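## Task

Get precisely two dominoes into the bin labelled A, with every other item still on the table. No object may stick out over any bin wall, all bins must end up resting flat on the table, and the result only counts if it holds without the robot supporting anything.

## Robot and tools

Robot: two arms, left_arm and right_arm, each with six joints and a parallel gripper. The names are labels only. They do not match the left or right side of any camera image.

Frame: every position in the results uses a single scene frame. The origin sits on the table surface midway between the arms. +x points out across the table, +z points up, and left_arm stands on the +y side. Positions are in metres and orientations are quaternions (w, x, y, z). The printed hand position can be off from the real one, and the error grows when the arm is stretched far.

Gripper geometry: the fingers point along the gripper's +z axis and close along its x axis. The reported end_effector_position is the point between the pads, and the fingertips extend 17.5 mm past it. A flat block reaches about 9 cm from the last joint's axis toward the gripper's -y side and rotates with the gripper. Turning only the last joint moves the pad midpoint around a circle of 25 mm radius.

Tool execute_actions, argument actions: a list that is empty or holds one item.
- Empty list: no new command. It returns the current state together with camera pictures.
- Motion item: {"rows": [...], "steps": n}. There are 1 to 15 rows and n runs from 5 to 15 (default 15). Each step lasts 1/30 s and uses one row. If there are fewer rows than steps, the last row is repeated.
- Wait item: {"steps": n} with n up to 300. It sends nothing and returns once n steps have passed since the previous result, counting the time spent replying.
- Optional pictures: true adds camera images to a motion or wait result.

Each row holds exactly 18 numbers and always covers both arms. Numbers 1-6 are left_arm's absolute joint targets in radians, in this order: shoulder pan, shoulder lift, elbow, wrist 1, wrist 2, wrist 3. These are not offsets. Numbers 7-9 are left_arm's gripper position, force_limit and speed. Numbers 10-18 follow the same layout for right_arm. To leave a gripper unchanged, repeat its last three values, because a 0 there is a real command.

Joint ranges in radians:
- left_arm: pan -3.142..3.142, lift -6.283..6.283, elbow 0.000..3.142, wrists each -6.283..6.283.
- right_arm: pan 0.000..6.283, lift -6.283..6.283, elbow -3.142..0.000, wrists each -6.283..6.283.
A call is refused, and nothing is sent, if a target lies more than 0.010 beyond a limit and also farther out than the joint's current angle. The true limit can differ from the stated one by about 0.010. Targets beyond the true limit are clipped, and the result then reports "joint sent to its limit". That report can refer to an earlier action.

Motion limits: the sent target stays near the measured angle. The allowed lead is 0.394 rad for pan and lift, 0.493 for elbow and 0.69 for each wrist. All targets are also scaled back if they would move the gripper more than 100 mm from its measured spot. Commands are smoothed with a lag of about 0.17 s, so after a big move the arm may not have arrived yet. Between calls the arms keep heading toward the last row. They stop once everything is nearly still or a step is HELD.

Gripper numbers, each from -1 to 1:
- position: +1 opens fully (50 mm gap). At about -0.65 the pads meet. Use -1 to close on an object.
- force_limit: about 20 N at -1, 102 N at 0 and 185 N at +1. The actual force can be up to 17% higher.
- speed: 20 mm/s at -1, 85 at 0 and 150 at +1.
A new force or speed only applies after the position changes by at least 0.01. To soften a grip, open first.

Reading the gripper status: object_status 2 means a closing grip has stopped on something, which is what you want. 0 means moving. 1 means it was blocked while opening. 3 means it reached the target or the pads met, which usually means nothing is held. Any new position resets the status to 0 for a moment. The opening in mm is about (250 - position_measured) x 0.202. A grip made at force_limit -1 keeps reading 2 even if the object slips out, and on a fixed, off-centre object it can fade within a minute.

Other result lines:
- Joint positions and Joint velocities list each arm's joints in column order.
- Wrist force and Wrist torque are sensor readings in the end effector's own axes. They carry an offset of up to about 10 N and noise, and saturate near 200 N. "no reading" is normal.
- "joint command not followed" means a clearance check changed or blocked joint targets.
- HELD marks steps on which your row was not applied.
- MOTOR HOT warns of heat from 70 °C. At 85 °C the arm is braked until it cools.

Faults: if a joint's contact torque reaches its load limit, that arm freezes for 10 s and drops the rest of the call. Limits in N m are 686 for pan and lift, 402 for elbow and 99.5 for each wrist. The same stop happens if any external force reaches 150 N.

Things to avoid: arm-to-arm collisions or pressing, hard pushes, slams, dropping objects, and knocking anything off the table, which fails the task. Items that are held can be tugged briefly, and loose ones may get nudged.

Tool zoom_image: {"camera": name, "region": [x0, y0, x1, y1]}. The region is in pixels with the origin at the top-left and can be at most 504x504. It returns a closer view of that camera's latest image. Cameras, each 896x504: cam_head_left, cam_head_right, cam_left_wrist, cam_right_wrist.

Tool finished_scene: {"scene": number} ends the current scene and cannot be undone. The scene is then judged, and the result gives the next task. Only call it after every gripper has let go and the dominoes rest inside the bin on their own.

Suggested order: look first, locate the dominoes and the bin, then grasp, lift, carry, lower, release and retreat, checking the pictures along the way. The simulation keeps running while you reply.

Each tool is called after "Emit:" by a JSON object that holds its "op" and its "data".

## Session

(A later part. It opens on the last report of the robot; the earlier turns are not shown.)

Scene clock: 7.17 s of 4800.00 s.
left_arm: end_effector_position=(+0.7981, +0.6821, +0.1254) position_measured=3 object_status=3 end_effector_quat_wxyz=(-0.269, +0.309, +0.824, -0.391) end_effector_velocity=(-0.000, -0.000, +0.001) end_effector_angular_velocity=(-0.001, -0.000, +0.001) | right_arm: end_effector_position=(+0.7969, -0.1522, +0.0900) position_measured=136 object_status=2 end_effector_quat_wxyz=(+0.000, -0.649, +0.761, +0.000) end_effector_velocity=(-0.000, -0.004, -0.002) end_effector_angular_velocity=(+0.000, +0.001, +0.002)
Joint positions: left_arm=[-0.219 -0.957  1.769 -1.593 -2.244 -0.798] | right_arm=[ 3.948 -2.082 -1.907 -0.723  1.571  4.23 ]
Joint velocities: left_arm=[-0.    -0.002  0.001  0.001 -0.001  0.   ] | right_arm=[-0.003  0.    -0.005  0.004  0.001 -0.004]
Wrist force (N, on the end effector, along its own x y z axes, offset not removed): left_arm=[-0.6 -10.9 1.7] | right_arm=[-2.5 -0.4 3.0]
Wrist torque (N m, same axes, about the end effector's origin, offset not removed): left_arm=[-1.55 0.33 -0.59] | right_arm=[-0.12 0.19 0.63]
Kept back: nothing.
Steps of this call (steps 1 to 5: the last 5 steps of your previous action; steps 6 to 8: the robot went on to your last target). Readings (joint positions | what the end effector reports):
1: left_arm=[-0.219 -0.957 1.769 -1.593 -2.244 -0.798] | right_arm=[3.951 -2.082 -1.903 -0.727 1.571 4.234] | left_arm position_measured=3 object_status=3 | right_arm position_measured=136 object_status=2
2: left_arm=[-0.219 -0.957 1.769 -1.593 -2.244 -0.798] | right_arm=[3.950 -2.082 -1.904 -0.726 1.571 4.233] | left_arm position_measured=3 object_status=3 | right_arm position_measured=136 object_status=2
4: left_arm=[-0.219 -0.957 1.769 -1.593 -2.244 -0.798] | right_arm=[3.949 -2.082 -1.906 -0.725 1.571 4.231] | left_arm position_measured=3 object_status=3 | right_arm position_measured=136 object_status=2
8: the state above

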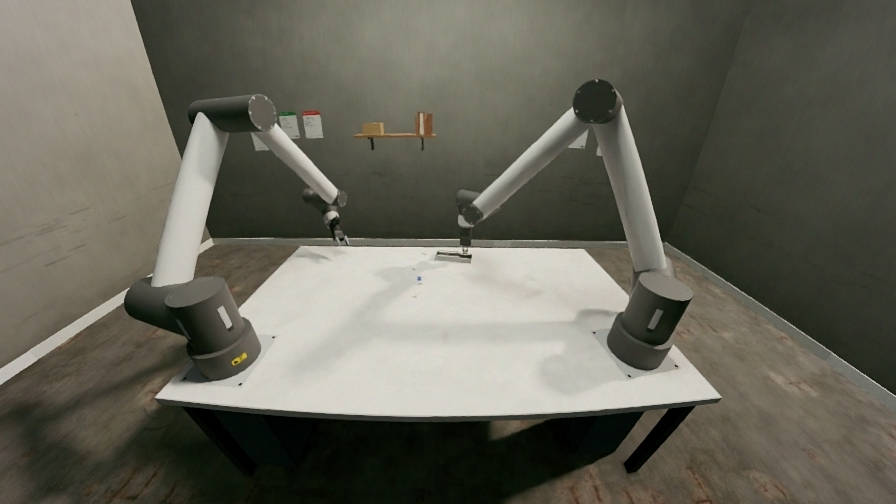

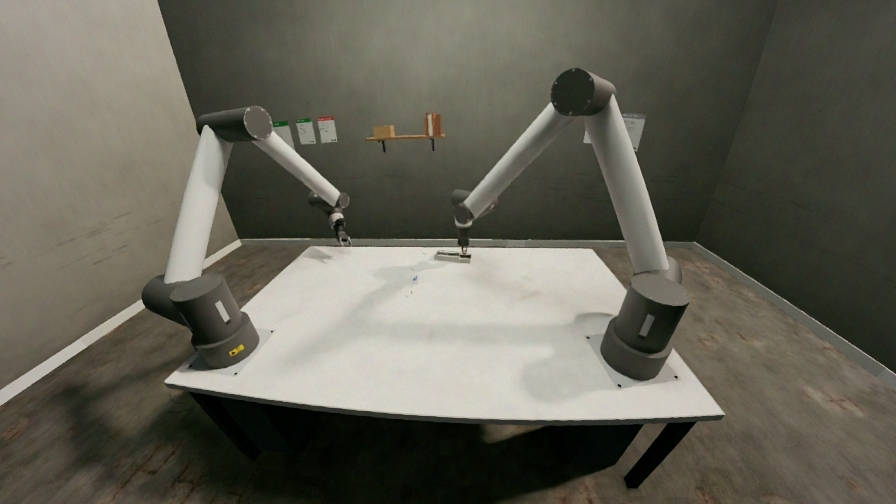

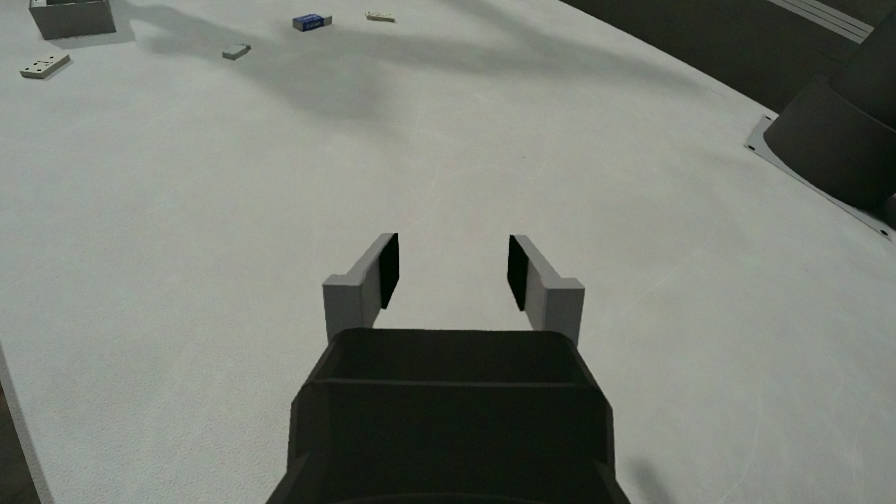

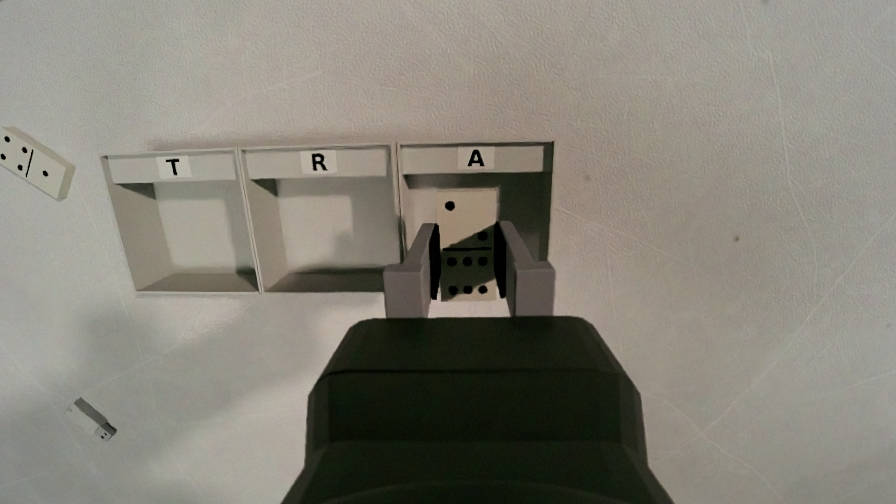

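Emit:
{"op": "execute_actions", "data": {"actions": [{"rows":[[-0.219,-0.957,1.769,-1.593,-2.244,-0.798,1,-0.6,0.5,3.9495,-2.0775,-1.9156,-0.719,1.571,4.22,-1,-0.6,0.5],[-0.219,-0.957,1.769,-1.593,-2.244,-0.798,1,-0.6,0.5,3.9495,-2.097,-1.9216,-0.6935,1.571,4.22,-1,-0.6,0.5],[-0.219,-0.957,1.769,-1.593,-2.244,-0.798,1,-0.6,0.5,3.9495,-2.116,-1.9277,-0.668,1.571,4.22,-1,-0.6,0.5],[-0.219,-0.957,1.769,-1.593,-2.244,-0.798,1,-0.6,0.5,3.9495,-2.1368,-1.934,-0.6412,1.571,4.22,-1,-0.6,0.5]]}]}}

Emit:
{"op": "execute_actions", "data": {"actions": [{"rows":[[-0.219,-0.957,1.769,-1.593,-2.244,-0.798,1,-0.6,0.5,3.9495,-2.1368,-1.934,-0.6412,1.571,4.22,0.4,-0.6,0.5]],"steps":7}]}}

Emit:
{"op": "execute_actions", "data": {"actions": [{"rows":[[-0.219,-0.957,1.769,-1.593,-2.244,-0.798,1,-0.6,0.5,3.9495,-2.06,-1.91,-0.742,1.571,4.22,0.4,-0.6,0.5]],"steps":8}]}}

Emit:
{"op": "execute_actions", "data": {"actions": [{"rows":[[-0.219,-0.957,1.769,-1.593,-2.244,-0.798,1,-0.6,0.5,4.012,-2.2737,-1.5195,-0.919,1.571,3.257,1,-0.6,0.5]]}]}}

Emit:
{"op": "execute_actions", "data": {"actions": [{"steps":24}], "pictures": true}}

Scene clock: 9.97 s of 4800.00 s.
left_arm: end_effector_position=(+0.7981, +0.6821, +0.1254) position_measured=3 object_status=3 end_effector_quat_wxyz=(-0.269, +0.309, +0.824, -0.391) end_effector_velocity=(+0.000, -0.000, -0.000) end_effector_angular_velocity=(-0.002, +0.001, +0.002) | right_arm: end_effector_position=(+0.7929, -0.1556, +0.0357) position_measured=136 object_status=2 end_effector_quat_wxyz=(-0.000, -0.653, +0.757, +0.000) end_effector_velocity=(-0.004, -0.001, -0.079) end_effector_angular_velocity=(+0.002, -0.001, +0.008)
Joint positions: left_arm=[-0.219 -0.957  1.769 -1.593 -2.244 -0.798] | right_arm=[ 3.949 -2.129 -1.931 -0.652  1.571  4.221]
Joint velocities: left_arm=[ 0.     0.001 -0.     0.    -0.003  0.   ] | right_arm=[ 0.002 -0.075 -0.028  0.105  0.    -0.006]
Wrist force (N, on the end effector, along its own x y z axes, offset not removed): left_arm=[2.0 -8.9 4.5] | right_arm=[-2.9 0.4 6.0]
Wrist torque (N m, same axes, about the end effector's origin, offset not removed): left_arm=[-1.11 -0.33 -0.67] | right_arm=[0.15 0.28 0.56]
Steps of this call (steps 1 to 15: the robot went on to your last target; steps 16 to 74: nothing new was sent; steps 75 to 84: the first 10 steps of this action). Readings (joint positions | what the end effector reports):
75: left_arm=[-0.219 -0.957 1.769 -1.593 -2.244 -0.798] | right_arm=[3.948 -2.082 -1.907 -0.723 1.571 4.230] | left_arm position_measured=3 object_status=3 | right_arm position_measured=136 object_status=2
76: left_arm=[-0.219 -0.957 1.769 -1.593 -2.244 -0.798] | right_arm=[3.948 -2.081 -1.909 -0.722 1.571 4.228] | left_arm position_measured=3 object_status=3 | right_arm position_measured=136 object_status=2
78: left_arm=[-0.219 -0.957 1.769 -1.593 -2.244 -0.798] | right_arm=[3.949 -2.089 -1.915 -0.708 1.571 4.225] | left_arm position_measured=3 object_status=3 | right_arm position_measured=136 object_status=2
82: left_arm=[-0.219 -0.957 1.769 -1.593 -2.244 -0.798] | right_arm=[3.949 -2.122 -1.929 -0.662 1.571 4.221] | left_arm position_measured=3 object_status=3 | right_arm position_measured=136 object_status=2
84: the state above

Scene clock: 10.20 s of 4800.00 s.
left_arm: end_effector_position=(+0.7981, +0.6821, +0.1254) position_measured=3 object_status=3 end_effector_quat_wxyz=(-0.269, +0.309, +0.824, -0.391) end_effector_velocity=(-0.000, -0.000, +0.001) end_effector_angular_velocity=(-0.001, +0.001, +0.000) | right_arm: end_effector_position=(+0.7927, -0.1557, +0.0287) position_measured=107 object_status=0 end_effector_quat_wxyz=(+0.000, -0.653, +0.757, +0.000) end_effector_velocity=(-0.001, +0.000, -0.008) end_effector_angular_velocity=(-0.000, -0.000, +0.001)
Joint positions: left_arm=[-0.219 -0.957  1.769 -1.593 -2.244 -0.798] | right_arm=[ 3.949 -2.136 -1.934 -0.642  1.571  4.22 ]
Joint velocities: left_arm=[-0.    -0.001 -0.     0.002 -0.001  0.001] | right_arm=[ 0.001 -0.007 -0.003  0.01  -0.    -0.   ]
Wrist force (N, on the end effector, along its own x y z axes, offset not removed): left_arm=[1.2 -9.0 2.6] | right_arm=[-0.1 -1.2 2.3]
Wrist torque (N m, same axes, about the end effector's origin, offset not removed): left_arm=[-1.11 -0.20 -0.60] | right_arm=[-0.18 -0.18 0.56]
Steps of this call (steps 1 to 5: the last 5 steps of your previous action; steps 6 to 7: the first 2 steps of this action). Readings (joint positions | what the end effector reports):
6: left_arm=[-0.219 -0.957 1.769 -1.593 -2.244 -0.798] | right_arm=[3.949 -2.136 -1.934 -0.643 1.571 4.220] | left_arm position_measured=3 object_status=3 | right_arm position_measured=127 object_status=0
7: the state above

Scene clock: 10.47 s of 4800.00 s.
left_arm: end_effector_position=(+0.7981, +0.6821, +0.1254) position_measured=3 object_status=3 end_effector_quat_wxyz=(-0.269, +0.309, +0.824, -0.391) end_effector_velocity=(-0.000, -0.000, +0.000) end_effector_angular_velocity=(+0.000, -0.000, -0.000) | right_arm: end_effector_position=(+0.7941, -0.1535, +0.0528) position_measured=92 object_status=0 end_effector_quat_wxyz=(+0.002, -0.654, +0.757, +0.001) end_effector_velocity=(+0.008, +0.011, +0.510) end_effector_angular_velocity=(+0.024, -0.017, +0.000)
Joint positions: left_arm=[-0.219 -0.957  1.769 -1.593 -2.244 -0.798] | right_arm=[ 3.95  -2.114 -1.926 -0.669  1.571  4.22 ]
Joint velocities: left_arm=[-0. -0.  0.  0.  0. -0.] | right_arm=[-0.     0.486  0.148 -0.605  0.    -0.   ]
Wrist force (N, on the end effector, along its own x y z axes, offset not removed): left_arm=[0.4 -9.2 5.2] | right_arm=[-5.4 -2.3 5.4]
Wrist torque (N m, same axes, about the end effector's origin, offset not removed): left_arm=[-1.13 0.04 -0.59] | right_arm=[-0.32 0.59 0.73]
Steps of this call (steps 1 to 5: the last 5 steps of your previous action; steps 6 to 8: the first 3 steps of this action). Readings (joint positions | what the end effector reports):
6: left_arm=[-0.219 -0.957 1.769 -1.593 -2.244 -0.798] | right_arm=[3.949 -2.136 -1.934 -0.642 1.571 4.220] | left_arm position_measured=3 object_status=3 | right_arm position_measured=92 object_status=0
7: left_arm=[-0.219 -0.957 1.769 -1.593 -2.244 -0.798] | right_arm=[3.950 -2.129 -1.931 -0.650 1.571 4.220] | left_arm position_measured=3 object_status=3 | right_arm position_measured=92 object_status=0
8: the state above

Scene clock: 10.97 s of 4800.00 s.
left_arm: end_effector_position=(+0.7981, +0.6821, +0.1254) position_measured=3 object_status=3 end_effector_quat_wxyz=(-0.269, +0.309, +0.824, -0.391) end_effector_velocity=(-0.000, +0.000, -0.001) end_effector_angular_velocity=(+0.001, +0.000, -0.001) | right_arm: end_effector_position=(+0.8402, -0.0056, +0.0965) position_measured=3 object_status=0 end_effector_quat_wxyz=(+0.004, +0.806, -0.592, +0.000) end_effector_velocity=(+0.148, +0.545, -0.002) end_effector_angular_velocity=(+0.018, +0.007, +2.149)
Joint positions: left_arm=[-0.219 -0.957  1.769 -1.593 -2.244 -0.798] | right_arm=[ 3.986 -2.185 -1.696 -0.84   1.571  3.808]
Joint velocities: left_arm=[-0.     0.     0.    -0.     0.001  0.   ] | right_arm=[ 0.122 -0.411  0.782 -0.362 -0.001 -2.028]
Wrist force (N, on the end effector, along its own x y z axes, offset not removed): left_arm=[0.1 -7.9 -1.9] | right_arm=[-3.5 -1.6 -1.6]
Wrist torque (N m, same axes, about the end effector's origin, offset not removed): left_arm=[-0.89 0.06 -0.58] | right_arm=[-0.29 0.48 0.63]
Steps of this call (steps 1 to 5: the last 5 steps of your previous action; steps 6 to 15: the first 10 steps of this action). Readings (joint positions | what the end effector reports):
6: left_arm=[-0.219 -0.957 1.769 -1.593 -2.244 -0.798] | right_arm=[3.950 -2.068 -1.912 -0.732 1.571 4.220] | left_arm position_measured=3 object_status=3 | right_arm position_measured=83 object_status=0
7: left_arm=[-0.219 -0.957 1.769 -1.593 -2.244 -0.798] | right_arm=[3.953 -2.073 -1.903 -0.741 1.571 4.211] | left_arm position_measured=3 object_status=3 | right_arm position_measured=63 object_status=0
9: left_arm=[-0.219 -0.957 1.769 -1.593 -2.244 -0.798] | right_arm=[3.962 -2.102 -1.853 -0.767 1.571 4.142] | left_arm position_measured=3 object_status=3 | right_arm position_measured=25 object_status=0
13: left_arm=[-0.219 -0.957 1.769 -1.593 -2.244 -0.798] | right_arm=[3.978 -2.157 -1.748 -0.816 1.571 3.935] | left_arm position_measured=3 object_status=3 | right_arm position_measured=3 object_status=0
15: the state above

Scene clock: 11.77 s of 4800.00 s.
left_arm: end_effector_position=(+0.7981, +0.6821, +0.1254) position_measured=3 object_status=3 end_effector_quat_wxyz=(-0.269, +0.309, +0.824, -0.391) end_effector_velocity=(+0.000, -0.001, +0.000) end_effector_angular_velocity=(-0.000, +0.000, +0.000) | right_arm: end_effector_position=(+0.8665, +0.1149, +0.0998) position_measured=3 object_status=3 end_effector_quat_wxyz=(-0.000, +0.941, -0.339, -0.000) end_effector_velocity=(-0.000, +0.002, +0.001) end_effector_angular_velocity=(+0.001, +0.000, +0.004)
Joint positions: left_arm=[-0.219 -0.957  1.769 -1.593 -2.244 -0.798] | right_arm=[ 4.012 -2.274 -1.52  -0.919  1.571  3.257]
Joint velocities: left_arm=[-0.001  0.    -0.001  0.    -0.001 -0.   ] | right_arm=[ 0.001 -0.     0.002 -0.001  0.001 -0.003]
Wrist force (N, on the end effector, along its own x y z axes, offset not removed): left_arm=[3.2 -5.3 3.4] | right_arm=[0.3 0.1 -1.7]
Wrist torque (N m, same axes, about the end effector's origin, offset not removed): left_arm=[-0.30 -0.54 -0.69] | right_arm=[-0.10 -0.25 0.49]
Kept back: nothing.
Steps of this call (steps 1 to 5: the last 5 steps of your previous action; steps 6 to 24: the robot went on to your last target). Readings (joint positions | what the end effector reports):
1: left_arm=[-0.219 -0.957 1.769 -1.593 -2.244 -0.798] | right_arm=[3.990 -2.198 -1.669 -0.853 1.571 3.737] | left_arm position_measured=3 object_status=3 | right_arm position_measured=3 object_status=0
2: left_arm=[-0.219 -0.957 1.769 -1.593 -2.244 -0.798] | right_arm=[3.994 -2.212 -1.642 -0.865 1.571 3.663] | left_arm position_measured=3 object_status=3 | right_arm position_measured=3 object_status=3
4: left_arm=[-0.219 -0.957 1.769 -1.593 -2.244 -0.798] | right_arm=[4.002 -2.239 -1.591 -0.888 1.571 3.512] | left_arm position_measured=3 object_status=3 | right_arm position_measured=3 object_status=3
8: left_arm=[-0.219 -0.957 1.769 -1.593 -2.244 -0.798] | right_arm=[4.009 -2.264 -1.538 -0.911 1.571 3.327] | left_arm position_measured=3 object_status=3 | right_arm position_measured=3 object_status=3
24: the state above

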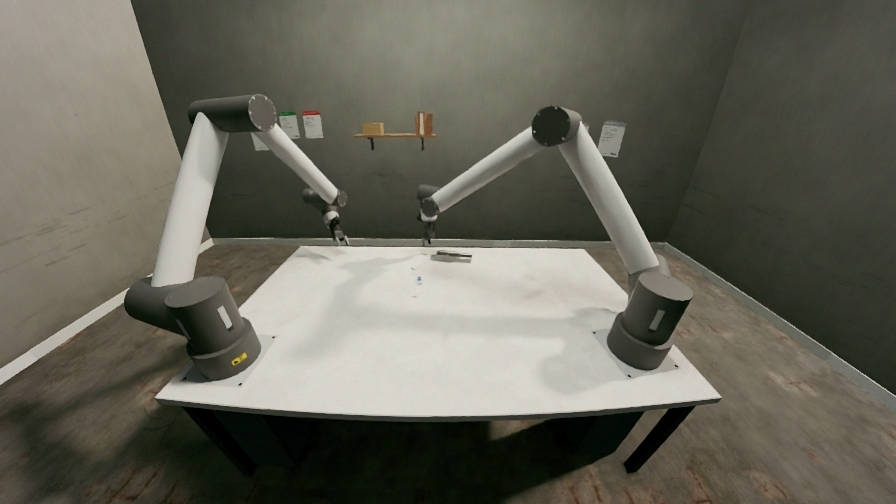

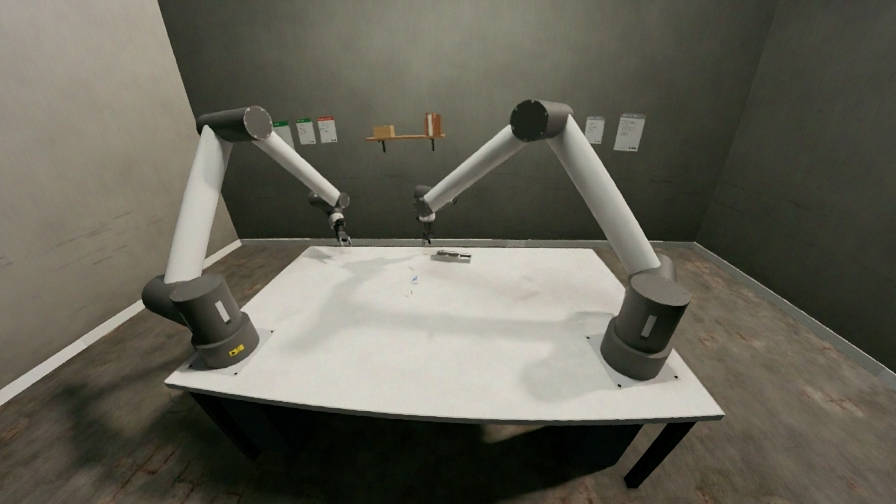

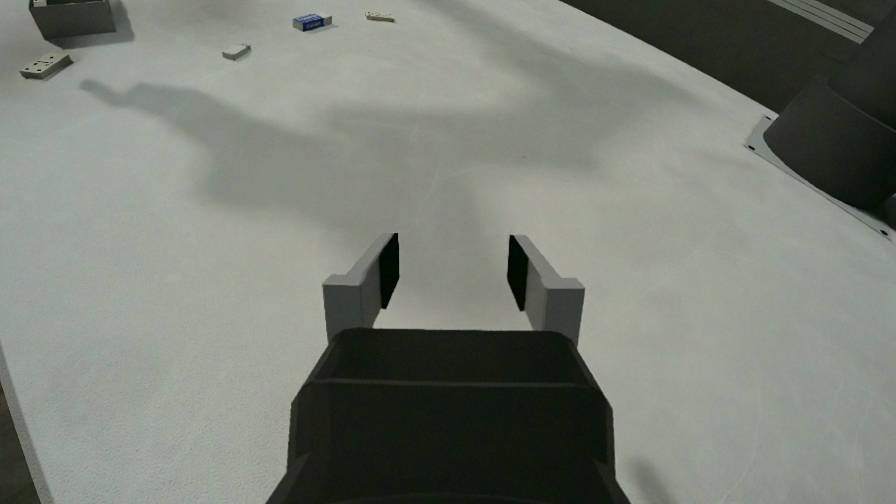

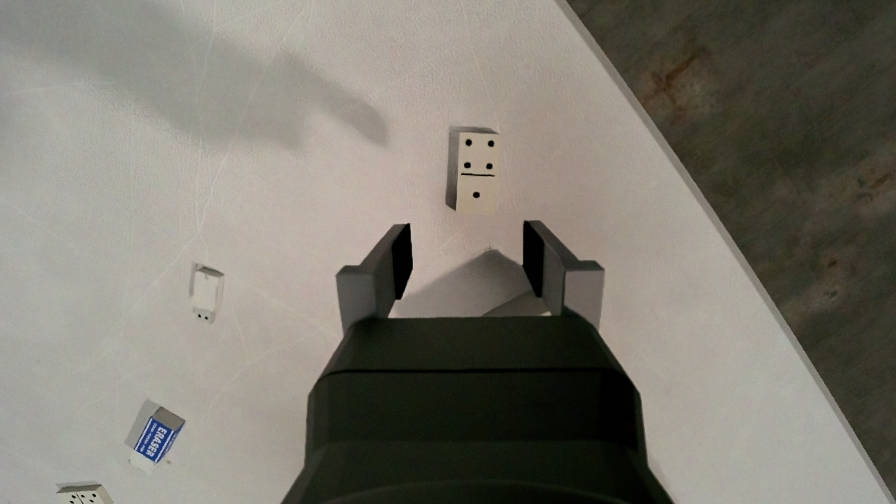

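Emit:
{"op": "execute_actions", "data": {"actions": [{"rows":[[-0.219,-0.957,1.769,-1.593,-2.244,-0.798,1,-0.6,0.5,4.0044,-2.3373,-1.4876,-0.887,1.571,3.3,1,-0.6,0.5]],"steps":8}]}}

Emit:
{"op": "execute_actions", "data": {"actions": [{"rows":[[-0.219,-0.957,1.769,-1.593,-2.244,-0.798,1,-0.6,0.5,4.0044,-2.356,-1.4935,-0.8625,1.571,3.3,1,-0.6,0.5]],"steps":13}]}}

Emit:
{"op": "execute_actions", "data": {"actions": [{"rows":[[-0.219,-0.957,1.769,-1.593,-2.244,-0.798,1,-0.6,0.5,4.0044,-2.356,-1.4935,-0.8625,1.571,3.3,-1,-0.6,0.5]]}]}}

Emit:
{"op": "execute_actions", "data": {"actions": [{"rows":[[-0.219,-0.957,1.769,-1.593,-2.244,-0.798,1,-0.6,0.5,4.0044,-2.29,-1.473,-0.949,1.571,3.3,-1,-0.6,0.5]],"steps":8}]}}

Emit:
{"op": "execute_actions", "data": {"actions": [{"rows":[[-0.219,-0.957,1.769,-1.593,-2.244,-0.798,1,-0.6,0.5,3.9495,-2.06,-1.91,-0.742,1.571,4.22,-1,-0.6,0.5]]}]}}

Emit:
{"op": "execute_actions", "data": {"actions": [{"steps":22}], "pictures": true}}

Scene clock: 12.33 s of 4800.00 s.
left_arm: end_effector_position=(+0.7981, +0.6821, +0.1254) position_measured=3 object_status=3 end_effector_quat_wxyz=(-0.269, +0.309, +0.824, -0.391) end_effector_velocity=(-0.001, +0.001, -0.001) end_effector_angular_velocity=(+0.001, +0.001, -0.000) | right_arm: end_effector_position=(+0.8752, +0.1211, +0.0841) position_measured=3 object_status=3 end_effector_quat_wxyz=(-0.002, +0.938, -0.347, +0.000) end_effector_velocity=(+0.122, +0.079, -0.367) end_effector_angular_velocity=(-0.040, +0.027, -0.294)
Joint positions: left_arm=[-0.219 -0.957  1.769 -1.593 -2.244 -0.798] | right_arm=[ 4.009 -2.294 -1.508 -0.908  1.571  3.272]
Joint velocities: left_arm=[0.    0.001 0.001 0.    0.001 0.   ] | right_arm=[-0.04  -0.401  0.176  0.176  0.     0.254]
Wrist force (N, on the end effector, along its own x y z axes, offset not removed): left_arm=[1.5 -4.8 1.4] | right_arm=[-2.9 -1.5 -12.0]
Wrist torque (N m, same axes, about the end effector's origin, offset not removed): left_arm=[-0.31 -0.23 -0.70] | right_arm=[-0.44 0.38 0.66]
Steps of this call (steps 1 to 14: the robot went on to your last target; steps 15 to 17: the first 3 steps of this action). Readings (joint positions | what the end effector reports):
15: left_arm=[-0.219 -0.957 1.769 -1.593 -2.244 -0.798] | right_arm=[4.012 -2.274 -1.519 -0.919 1.571 3.257] | left_arm position_measured=3 object_status=3 | right_arm position_measured=3 object_status=3
16: left_arm=[-0.219 -0.957 1.769 -1.593 -2.244 -0.798] | right_arm=[4.011 -2.281 -1.514 -0.914 1.571 3.263] | left_arm position_measured=3 object_status=3 | right_arm position_measured=3 object_status=3
17: the state above

Scene clock: 12.77 s of 4800.00 s.
left_arm: end_effector_position=(+0.7981, +0.6821, +0.1254) position_measured=3 object_status=3 end_effector_quat_wxyz=(-0.269, +0.309, +0.824, -0.391) end_effector_velocity=(-0.001, +0.001, -0.000) end_effector_angular_velocity=(+0.002, +0.001, -0.001) | right_arm: end_effector_position=(+0.8892, +0.1296, +0.0235) position_measured=3 object_status=3 end_effector_quat_wxyz=(-0.000, +0.932, -0.362, -0.000) end_effector_velocity=(+0.003, +0.001, -0.035) end_effector_angular_velocity=(+0.001, -0.002, -0.005)
Joint positions: left_arm=[-0.219 -0.957  1.769 -1.593 -2.244 -0.798] | right_arm=[ 4.005 -2.353 -1.493 -0.866  1.571  3.3  ]
Joint velocities: left_arm=[ 0.001  0.     0.     0.002  0.003 -0.   ] | right_arm=[-0.001 -0.028 -0.004  0.034 -0.001  0.003]
Wrist force (N, on the end effector, along its own x y z axes, offset not removed): left_arm=[0.4 -7.0 2.9] | right_arm=[2.1 3.7 0.7]
Wrist torque (N m, same axes, about the end effector's origin, offset not removed): left_arm=[-0.87 0.11 -0.53] | right_arm=[0.72 -0.64 0.57]
Steps of this call (steps 1 to 5: the last 5 steps of your previous action; steps 6 to 13: the first 8 steps of this action). Readings (joint positions | what the end effector reports):
6: left_arm=[-0.219 -0.957 1.769 -1.593 -2.244 -0.798] | right_arm=[4.005 -2.332 -1.491 -0.890 1.571 3.296] | left_arm position_measured=3 object_status=3 | right_arm position_measured=3 object_status=3
7: left_arm=[-0.219 -0.957 1.769 -1.593 -2.244 -0.798] | right_arm=[4.005 -2.336 -1.491 -0.885 1.571 3.297] | left_arm position_measured=3 object_status=3 | right_arm position_measured=3 object_status=3
9: left_arm=[-0.219 -0.957 1.769 -1.593 -2.244 -0.798] | right_arm=[4.005 -2.345 -1.492 -0.875 1.571 3.299] | left_arm position_measured=3 object_status=3 | right_arm position_measured=3 object_status=3
13: the state above

Scene clock: 13.27 s of 4800.00 s.
left_arm: end_effector_position=(+0.7981, +0.6821, +0.1254) position_measured=3 object_status=3 end_effector_quat_wxyz=(-0.269, +0.309, +0.824, -0.391) end_effector_velocity=(+0.000, -0.000, -0.001) end_effector_angular_velocity=(-0.000, -0.000, +0.000) | right_arm: end_effector_position=(+0.8894, +0.1296, +0.0200) position_measured=136 object_status=0 end_effector_quat_wxyz=(-0.000, +0.932, -0.363, -0.000) end_effector_velocity=(-0.000, -0.000, -0.000) end_effector_angular_velocity=(-0.001, -0.000, +0.000)
Joint positions: left_arm=[-0.219 -0.957  1.769 -1.593 -2.244 -0.798] | right_arm=[ 4.004 -2.356 -1.493 -0.863  1.571  3.3  ]
Joint velocities: left_arm=[ 0.     0.001 -0.    -0.001 -0.     0.   ] | right_arm=[ 0.    -0.    -0.    -0.    -0.001 -0.   ]
Wrist force (N, on the end effector, along its own x y z axes, offset not removed): left_arm=[2.0 -8.7 2.2] | right_arm=[-5.0 -0.6 -1.3]
Wrist torque (N m, same axes, about the end effector's origin, offset not removed): left_arm=[-1.07 -0.29 -0.65] | right_arm=[-0.19 0.62 0.67]
Steps of this call (steps 1 to 5: the last 5 steps of your previous action; steps 6 to 15: the first 10 steps of this action). Readings (joint positions | what the end effector reports):
6: left_arm=[-0.219 -0.957 1.769 -1.593 -2.244 -0.798] | right_arm=[4.004 -2.356 -1.493 -0.863 1.571 3.300] | left_arm position_measured=3 object_status=3 | right_arm position_measured=13 object_status=0
7: left_arm=[-0.219 -0.957 1.769 -1.593 -2.244 -0.798] | right_arm=[4.004 -2.356 -1.493 -0.863 1.571 3.300] | left_arm position_measured=3 object_status=3 | right_arm position_measured=32 object_status=0
9: left_arm=[-0.219 -0.957 1.769 -1.593 -2.244 -0.798] | right_arm=[4.004 -2.356 -1.493 -0.863 1.571 3.300] | left_arm position_measured=3 object_status=3 | right_arm position_measured=71 object_status=0
13: left_arm=[-0.219 -0.957 1.769 -1.593 -2.244 -0.798] | right_arm=[4.004 -2.356 -1.493 -0.863 1.571 3.300] | left_arm position_measured=3 object_status=3 | right_arm position_measured=136 object_status=0
15: the state above

Scene clock: 13.53 s of 4800.00 s.
left_arm: end_effector_position=(+0.7981, +0.6821, +0.1254) position_measured=3 object_status=3 end_effector_quat_wxyz=(-0.269, +0.309, +0.824, -0.391) end_effector_velocity=(+0.000, -0.000, +0.001) end_effector_angular_velocity=(-0.000, +0.001, +0.001) | right_arm: end_effector_position=(+0.8898, +0.1302, +0.0468) position_measured=136 object_status=2 end_effector_quat_wxyz=(-0.001, +0.932, -0.363, +0.000) end_effector_velocity=(+0.000, -0.000, +0.573) end_effector_angular_velocity=(+0.025, -0.017, +0.000)
Joint positions: left_arm=[-0.219 -0.957  1.769 -1.593 -2.244 -0.798] | right_arm=[ 4.004 -2.336 -1.487 -0.888  1.571  3.3  ]
Joint velocities: left_arm=[ 0.    -0.    -0.     0.001 -0.001 -0.001] | right_arm=[-0.     0.426  0.127 -0.522 -0.    -0.001]
Wrist force (N, on the end effector, along its own x y z axes, offset not removed): left_arm=[1.4 -7.9 0.2] | right_arm=[-2.6 -1.6 16.9]
Wrist torque (N m, same axes, about the end effector's origin, offset not removed): left_arm=[-0.87 -0.08 -0.54] | right_arm=[-0.03 0.22 0.60]
Steps of this call (steps 1 to 5: the last 5 steps of your previous action; steps 6 to 8: the first 3 steps of this action). Readings (joint positions | what the end effector reports):
6: left_arm=[-0.219 -0.957 1.769 -1.593 -2.244 -0.798] | right_arm=[4.004 -2.356 -1.493 -0.863 1.571 3.300] | left_arm position_measured=3 object_status=3 | right_arm position_measured=136 object_status=2
7: left_arm=[-0.219 -0.957 1.769 -1.593 -2.244 -0.798] | right_arm=[4.004 -2.350 -1.491 -0.871 1.571 3.300] | left_arm position_measured=3 object_status=3 | right_arm position_measured=136 object_status=2
8: the state above

Scene clock: 14.03 s of 4800.00 s.
left_arm: end_effector_position=(+0.7981, +0.6821, +0.1254) position_measured=3 object_status=3 end_effector_quat_wxyz=(-0.269, +0.309, +0.824, -0.391) end_effector_velocity=(-0.001, +0.001, -0.001) end_effector_angular_velocity=(+0.001, +0.001, -0.001) | right_arm: end_effector_position=(+0.8493, -0.0177, +0.1159) position_measured=136 object_status=2 end_effector_quat_wxyz=(-0.006, +0.832, -0.555, +0.000) end_effector_velocity=(-0.182, -0.524, -0.007) end_effector_angular_velocity=(-0.005, +0.029, -1.909)
Joint positions: left_arm=[-0.219 -0.957  1.769 -1.593 -2.244 -0.798] | right_arm=[ 3.973 -2.163 -1.707 -0.83   1.571  3.704]
Joint velocities: left_arm=[-0.    -0.     0.001  0.     0.001  0.001] | right_arm=[-0.095  0.417 -0.792  0.354 -0.001  1.814]
Wrist force (N, on the end effector, along its own x y z axes, offset not removed): left_arm=[1.7 -9.7 2.2] | right_arm=[0.2 -0.6 1.0]
Wrist torque (N m, same axes, about the end effector's origin, offset not removed): left_arm=[-1.31 -0.22 -0.58] | right_arm=[-0.06 -0.29 0.56]
Steps of this call (steps 1 to 5: the last 5 steps of your previous action; steps 6 to 15: the first 10 steps of this action). Readings (joint positions | what the end effector reports):
6: left_arm=[-0.219 -0.957 1.769 -1.593 -2.244 -0.798] | right_arm=[4.004 -2.296 -1.475 -0.940 1.571 3.300] | left_arm position_measured=3 object_status=3 | right_arm position_measured=136 object_status=2
7: left_arm=[-0.219 -0.957 1.769 -1.593 -2.244 -0.798] | right_arm=[4.001 -2.287 -1.483 -0.935 1.571 3.309] | left_arm position_measured=3 object_status=3 | right_arm position_measured=136 object_status=2
9: left_arm=[-0.219 -0.957 1.769 -1.593 -2.244 -0.798] | right_arm=[3.993 -2.252 -1.537 -0.905 1.571 3.379] | left_arm position_measured=3 object_status=3 | right_arm position_measured=136 object_status=2
13: left_arm=[-0.219 -0.957 1.769 -1.593 -2.244 -0.798] | right_arm=[3.979 -2.192 -1.653 -0.854 1.571 3.585] | left_arm position_measured=3 object_status=3 | right_arm position_measured=136 object_status=2
15: the state above

Scene clock: 14.77 s of 4800.00 s.
left_arm: end_effector_position=(+0.7981, +0.6821, +0.1254) position_measured=3 object_status=3 end_effector_quat_wxyz=(-0.269, +0.309, +0.824, -0.391) end_effector_velocity=(-0.000, +0.001, -0.000) end_effector_angular_velocity=(+0.001, -0.001, -0.001) | right_arm: end_effector_position=(+0.7923, -0.1559, +0.1080) position_measured=136 object_status=2 end_effector_quat_wxyz=(+0.000, -0.654, +0.757, +0.000) end_effector_velocity=(-0.001, -0.002, -0.000) end_effector_angular_velocity=(-0.000, -0.001, -0.008)
Joint positions: left_arm=[-0.219 -0.957  1.769 -1.593 -2.244 -0.798] | right_arm=[ 3.95  -2.06  -1.91  -0.742  1.571  4.219]
Joint velocities: left_arm=[ 0.    -0.     0.001 -0.001  0.001  0.   ] | right_arm=[-0.     0.002 -0.003  0.002 -0.001  0.008]
Wrist force (N, on the end effector, along its own x y z axes, offset not removed): left_arm=[1.7 -7.5 1.6] | right_arm=[-2.1 1.0 -1.8]
Wrist torque (N m, same axes, about the end effector's origin, offset not removed): left_arm=[-0.90 -0.30 -0.58] | right_arm=[0.18 0.12 0.57]
Kept back: nothing.
Steps of this call (steps 1 to 5: the last 5 steps of your previous action; steps 6 to 22: the robot went on to your last target). Readings (joint positions | what the end effector reports):
1: left_arm=[-0.219 -0.957 1.769 -1.593 -2.244 -0.798] | right_arm=[3.969 -2.149 -1.734 -0.818 1.571 3.766] | left_arm position_measured=3 object_status=3 | right_arm position_measured=136 object_status=2
2: left_arm=[-0.219 -0.957 1.769 -1.593 -2.244 -0.798] | right_arm=[3.966 -2.136 -1.760 -0.806 1.571 3.827] | left_arm position_measured=3 object_status=3 | right_arm position_measured=136 object_status=2
4: left_arm=[-0.219 -0.957 1.769 -1.593 -2.244 -0.798] | right_arm=[3.960 -2.109 -1.811 -0.783 1.571 3.951] | left_arm position_measured=3 object_status=3 | right_arm position_measured=136 object_status=2
8: left_arm=[-0.219 -0.957 1.769 -1.593 -2.244 -0.798] | right_arm=[3.952 -2.074 -1.882 -0.754 1.571 4.140] | left_arm position_measured=3 object_status=3 | right_arm position_measured=136 object_status=2
22: the state above

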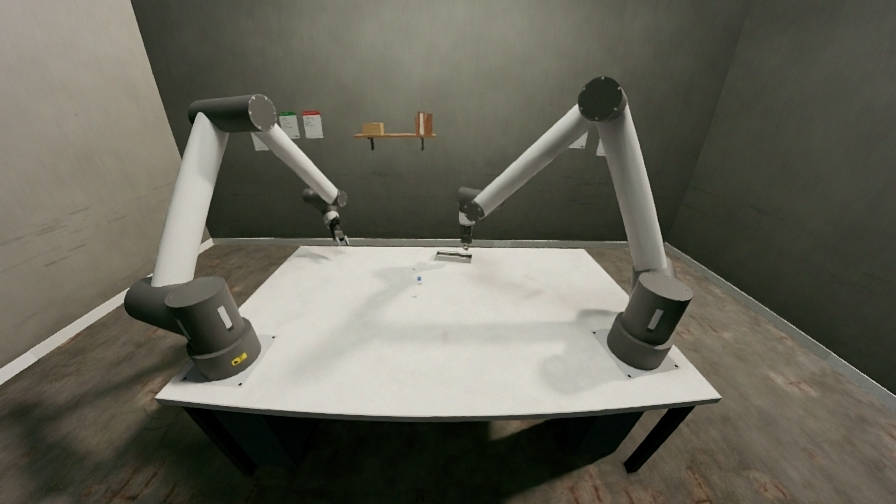

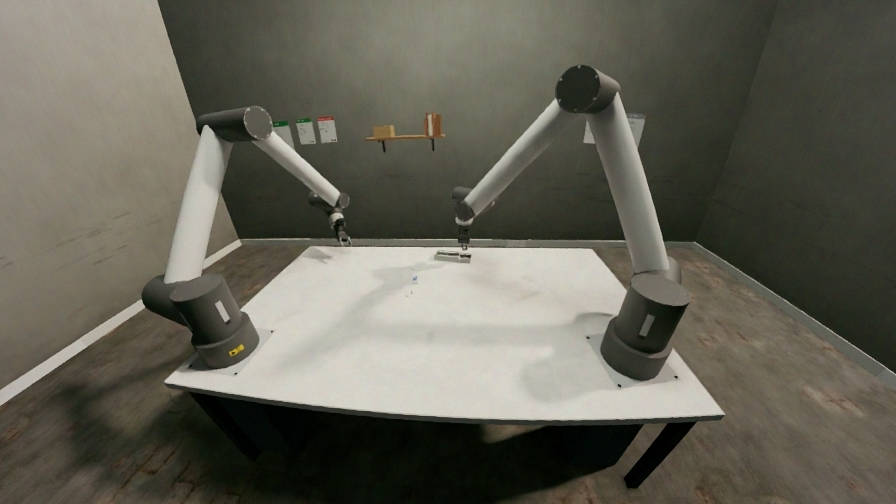

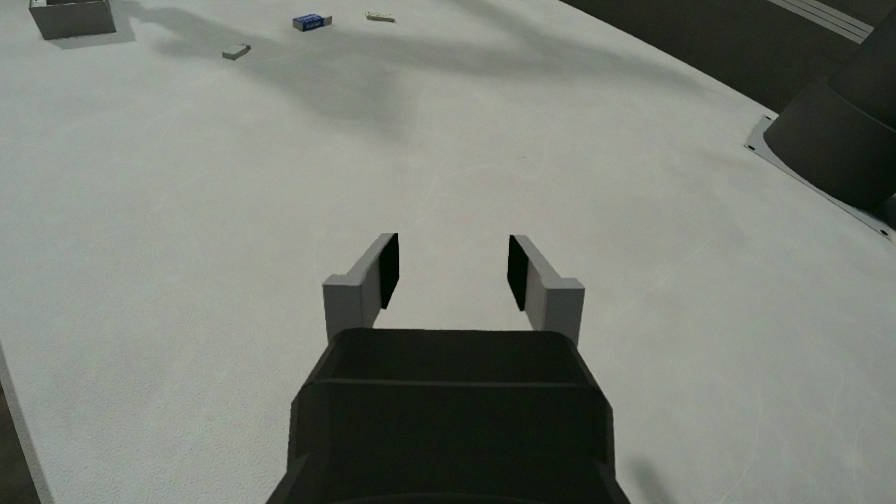

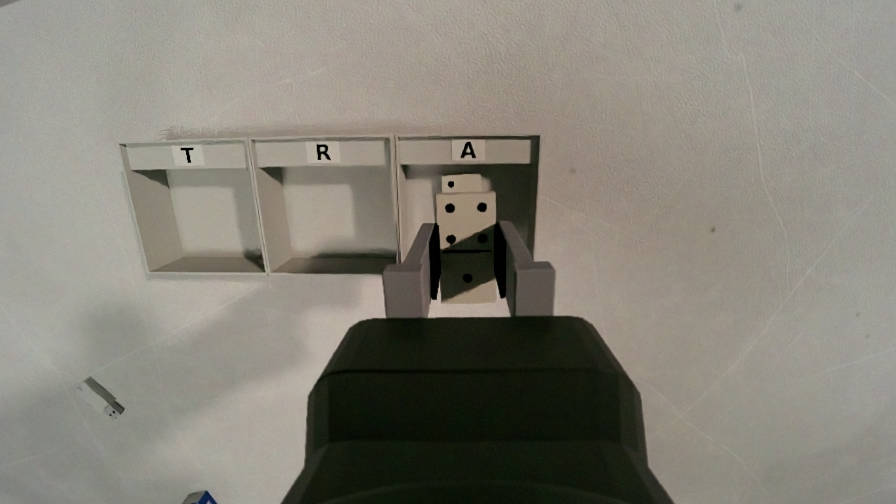

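Emit:
{"op": "execute_actions", "data": {"actions": [{"rows":[[-0.219,-0.957,1.769,-1.593,-2.244,-0.798,1,-0.6,0.5,3.9488,-2.083,-1.917,-0.712,1.571,4.22,-1,-0.6,0.5],[-0.219,-0.957,1.769,-1.593,-2.244,-0.798,1,-0.6,0.5,3.9488,-2.106,-1.924,-0.682,1.571,4.22,-1,-0.6,0.5],[-0.219,-0.957,1.769,-1.593,-2.244,-0.798,1,-0.6,0.5,3.9488,-2.1295,-1.9315,-0.651,1.571,4.22,-1,-0.6,0.5]]}]}}

Emit:
{"op": "execute_actions", "data": {"actions": [{"rows":[[-0.219,-0.957,1.769,-1.593,-2.244,-0.798,1,-0.6,0.5,3.9488,-2.1295,-1.9315,-0.651,1.571,4.22,0.4,-0.6,0.5]],"steps":7}]}}

Emit:
{"op": "execute_actions", "data": {"actions": [{"rows":[[-0.219,-0.957,1.769,-1.593,-2.244,-0.798,1,-0.6,0.5,3.9488,-2.0775,-1.9156,-0.719,1.571,4.22,0.4,-0.6,0.5]]}], "pictures": true}}

Scene clock: 15.53 s of 4800.00 s.
left_arm: end_effector_position=(+0.7981, +0.6821, +0.1254) position_measured=3 object_status=3 end_effector_quat_wxyz=(-0.269, +0.309, +0.824, -0.391) end_effector_velocity=(-0.000, +0.001, -0.001) end_effector_angular_velocity=(+0.001, -0.001, -0.001) | right_arm: end_effector_position=(+0.7932, -0.1560, +0.0421) position_measured=136 object_status=2 end_effector_quat_wxyz=(-0.000, -0.653, +0.757, +0.000) end_effector_velocity=(+0.000, +0.000, -0.067) end_effector_angular_velocity=(+0.002, -0.001, -0.001)
Joint positions: left_arm=[-0.219 -0.957  1.769 -1.593 -2.244 -0.798] | right_arm=[ 3.949 -2.123 -1.93  -0.66   1.571  4.22 ]
Joint velocities: left_arm=[ 0.     0.     0.001 -0.002  0.002  0.   ] | right_arm=[-0.    -0.066 -0.018  0.086  0.001  0.   ]
Wrist force (N, on the end effector, along its own x y z axes, offset not removed): left_arm=[-1.2 -11.8 1.6] | right_arm=[-2.4 -0.9 2.6]
Wrist torque (N m, same axes, about the end effector's origin, offset not removed): left_arm=[-1.71 0.42 -0.47] | right_arm=[-0.09 0.23 0.72]
Steps of this call (steps 1 to 13: the robot went on to your last target; steps 14 to 23: the first 10 steps of this action). Readings (joint positions | what the end effector reports):
14: left_arm=[-0.219 -0.957 1.769 -1.593 -2.244 -0.798] | right_arm=[3.949 -2.060 -1.910 -0.742 1.571 4.220] | left_arm position_measured=3 object_status=3 | right_arm position_measured=136 object_status=2
15: left_arm=[-0.219 -0.957 1.769 -1.593 -2.244 -0.798] | right_arm=[3.949 -2.064 -1.911 -0.737 1.571 4.220] | left_arm position_measured=3 object_status=3 | right_arm position_measured=136 object_status=2
17: left_arm=[-0.219 -0.957 1.769 -1.593 -2.244 -0.798] | right_arm=[3.949 -2.083 -1.918 -0.712 1.571 4.220] | left_arm position_measured=3 object_status=3 | right_arm position_measured=136 object_status=2
21: left_arm=[-0.219 -0.957 1.769 -1.593 -2.244 -0.798] | right_arm=[3.949 -2.117 -1.928 -0.668 1.571 4.220] | left_arm position_measured=3 object_status=3 | right_arm position_measured=136 object_status=2
23: the state above

Scene clock: 15.77 s of 4800.00 s.
left_arm: end_effector_position=(+0.7981, +0.6821, +0.1254) position_measured=3 object_status=3 end_effector_quat_wxyz=(-0.269, +0.309, +0.824, -0.391) end_effector_velocity=(-0.000, +0.000, -0.000) end_effector_angular_velocity=(+0.000, -0.000, -0.000) | right_arm: end_effector_position=(+0.7933, -0.1559, +0.0362) position_measured=107 object_status=0 end_effector_quat_wxyz=(+0.000, -0.653, +0.757, +0.000) end_effector_velocity=(-0.000, +0.000, -0.006) end_effector_angular_velocity=(+0.002, +0.000, -0.000)
Joint positions: left_arm=[-0.219 -0.957  1.769 -1.593 -2.244 -0.798] | right_arm=[ 3.949 -2.129 -1.931 -0.652  1.571  4.22 ]
Joint velocities: left_arm=[ 0. -0.  0.  0.  0.  0.] | right_arm=[-0.    -0.006 -0.002  0.009  0.002 -0.   ]
Wrist force (N, on the end effector, along its own x y z axes, offset not removed): left_arm=[1.9 -6.1 6.1] | right_arm=[-1.5 -3.0 -1.6]
Wrist torque (N m, same axes, about the end effector's origin, offset not removed): left_arm=[-0.40 -0.29 -0.58] | right_arm=[-0.65 -0.07 0.63]
Steps of this call (steps 1 to 5: the last 5 steps of your previous action; steps 6 to 7: the first 2 steps of this action). Readings (joint positions | what the end effector reports):
6: left_arm=[-0.219 -0.957 1.769 -1.593 -2.244 -0.798] | right_arm=[3.949 -2.129 -1.931 -0.652 1.571 4.220] | left_arm position_measured=3 object_status=3 | right_arm position_measured=127 object_status=0
7: the state above

Scene clock: 16.27 s of 4800.00 s.
left_arm: end_effector_position=(+0.7981, +0.6821, +0.1254) position_measured=3 object_status=3 end_effector_quat_wxyz=(-0.269, +0.309, +0.824, -0.391) end_effector_velocity=(+0.000, -0.000, -0.000) end_effector_angular_velocity=(+0.000, +0.000, +0.000) | right_arm: end_effector_position=(+0.7932, -0.1561, +0.0859) position_measured=92 object_status=3 end_effector_quat_wxyz=(+0.000, -0.653, +0.757, +0.000) end_effector_velocity=(-0.002, -0.002, +0.034) end_effector_angular_velocity=(-0.002, +0.002, +0.001)
Joint positions: left_arm=[-0.219 -0.957  1.769 -1.593 -2.244 -0.798] | right_arm=[ 3.949 -2.081 -1.917 -0.714  1.571  4.22 ]
Joint velocities: left_arm=[-0.     0.001 -0.001  0.     0.    -0.   ] | right_arm=[ 0.     0.034  0.009 -0.046  0.    -0.001]
Wrist force (N, on the end effector, along its own x y z axes, offset not removed): left_arm=[0.3 -9.9 -0.7] | right_arm=[-4.0 0.4 0.3]
Wrist torque (N m, same axes, about the end effector's origin, offset not removed): left_arm=[-1.26 0.11 -0.42] | right_arm=[0.18 0.52 0.62]
Steps of this call (steps 1 to 5: the last 5 steps of your previous action; steps 6 to 15: the first 10 steps of this action). Readings (joint positions | what the end effector reports):
6: left_arm=[-0.219 -0.957 1.769 -1.593 -2.244 -0.798] | right_arm=[3.949 -2.129 -1.931 -0.651 1.571 4.220] | left_arm position_measured=3 object_status=3 | right_arm position_measured=92 object_status=0
7: left_arm=[-0.219 -0.957 1.769 -1.593 -2.244 -0.798] | right_arm=[3.949 -2.123 -1.929 -0.659 1.571 4.220] | left_arm position_measured=3 object_status=3 | right_arm position_measured=92 object_status=0
9: left_arm=[-0.219 -0.957 1.769 -1.593 -2.244 -0.798] | right_arm=[3.949 -2.103 -1.923 -0.685 1.571 4.220] | left_arm position_measured=3 object_status=3 | right_arm position_measured=92 object_status=3
13: left_arm=[-0.219 -0.957 1.769 -1.593 -2.244 -0.798] | right_arm=[3.949 -2.084 -1.918 -0.710 1.571 4.220] | left_arm position_measured=3 object_status=3 | right_arm position_measured=92 object_status=3
15: the state above

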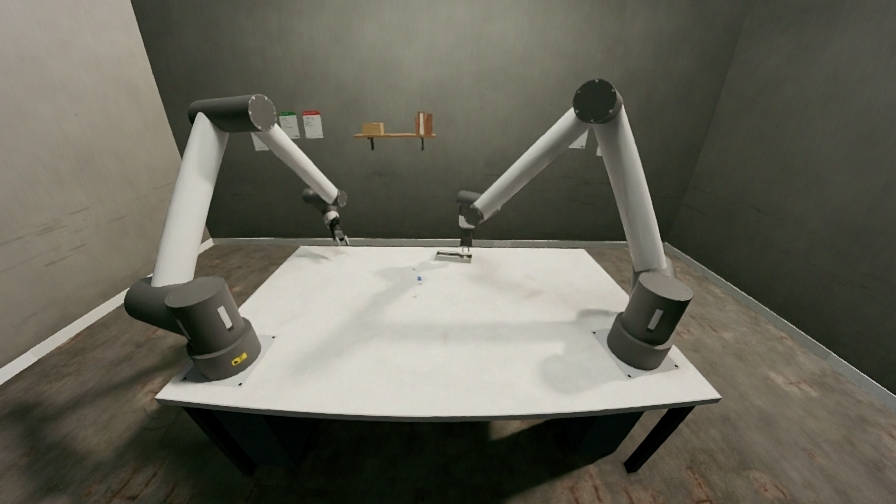

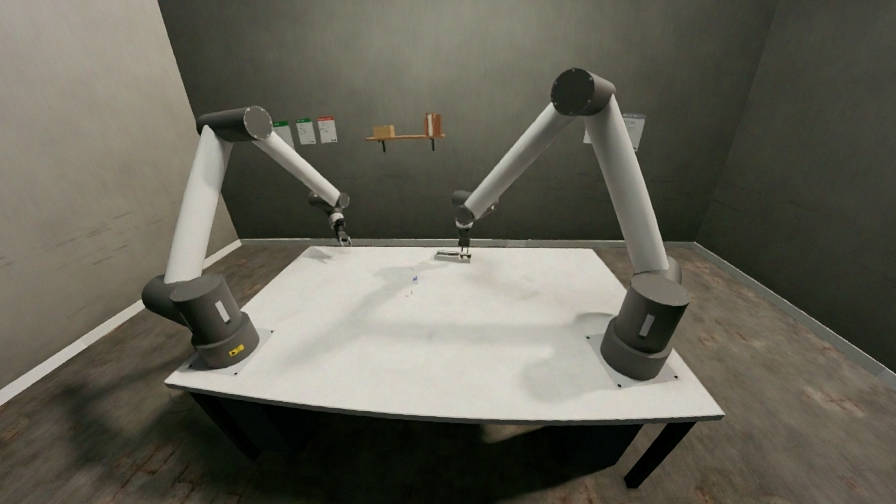

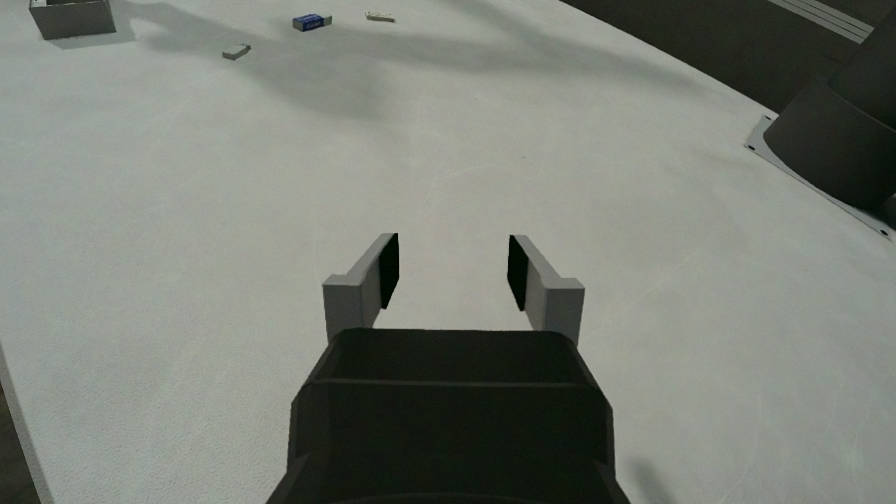

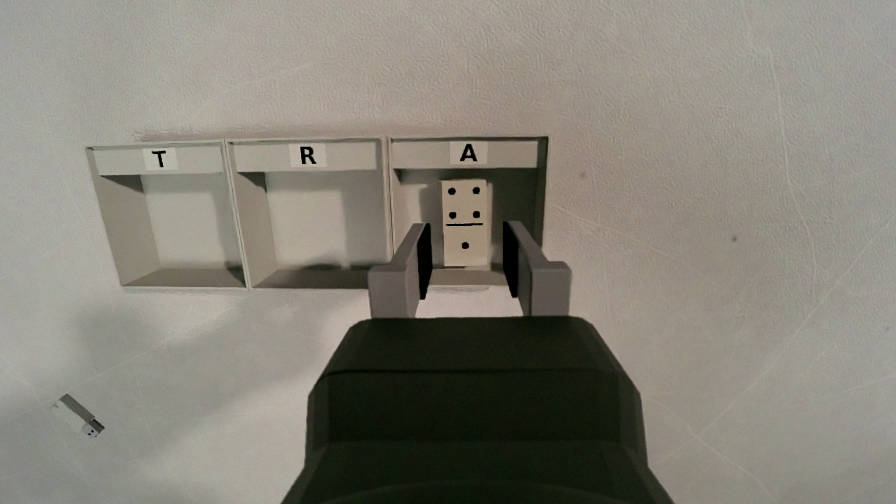

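Emit:
{"op": "finished_scene", "data": {"scene": 2}}

The scene is finished: the task was done.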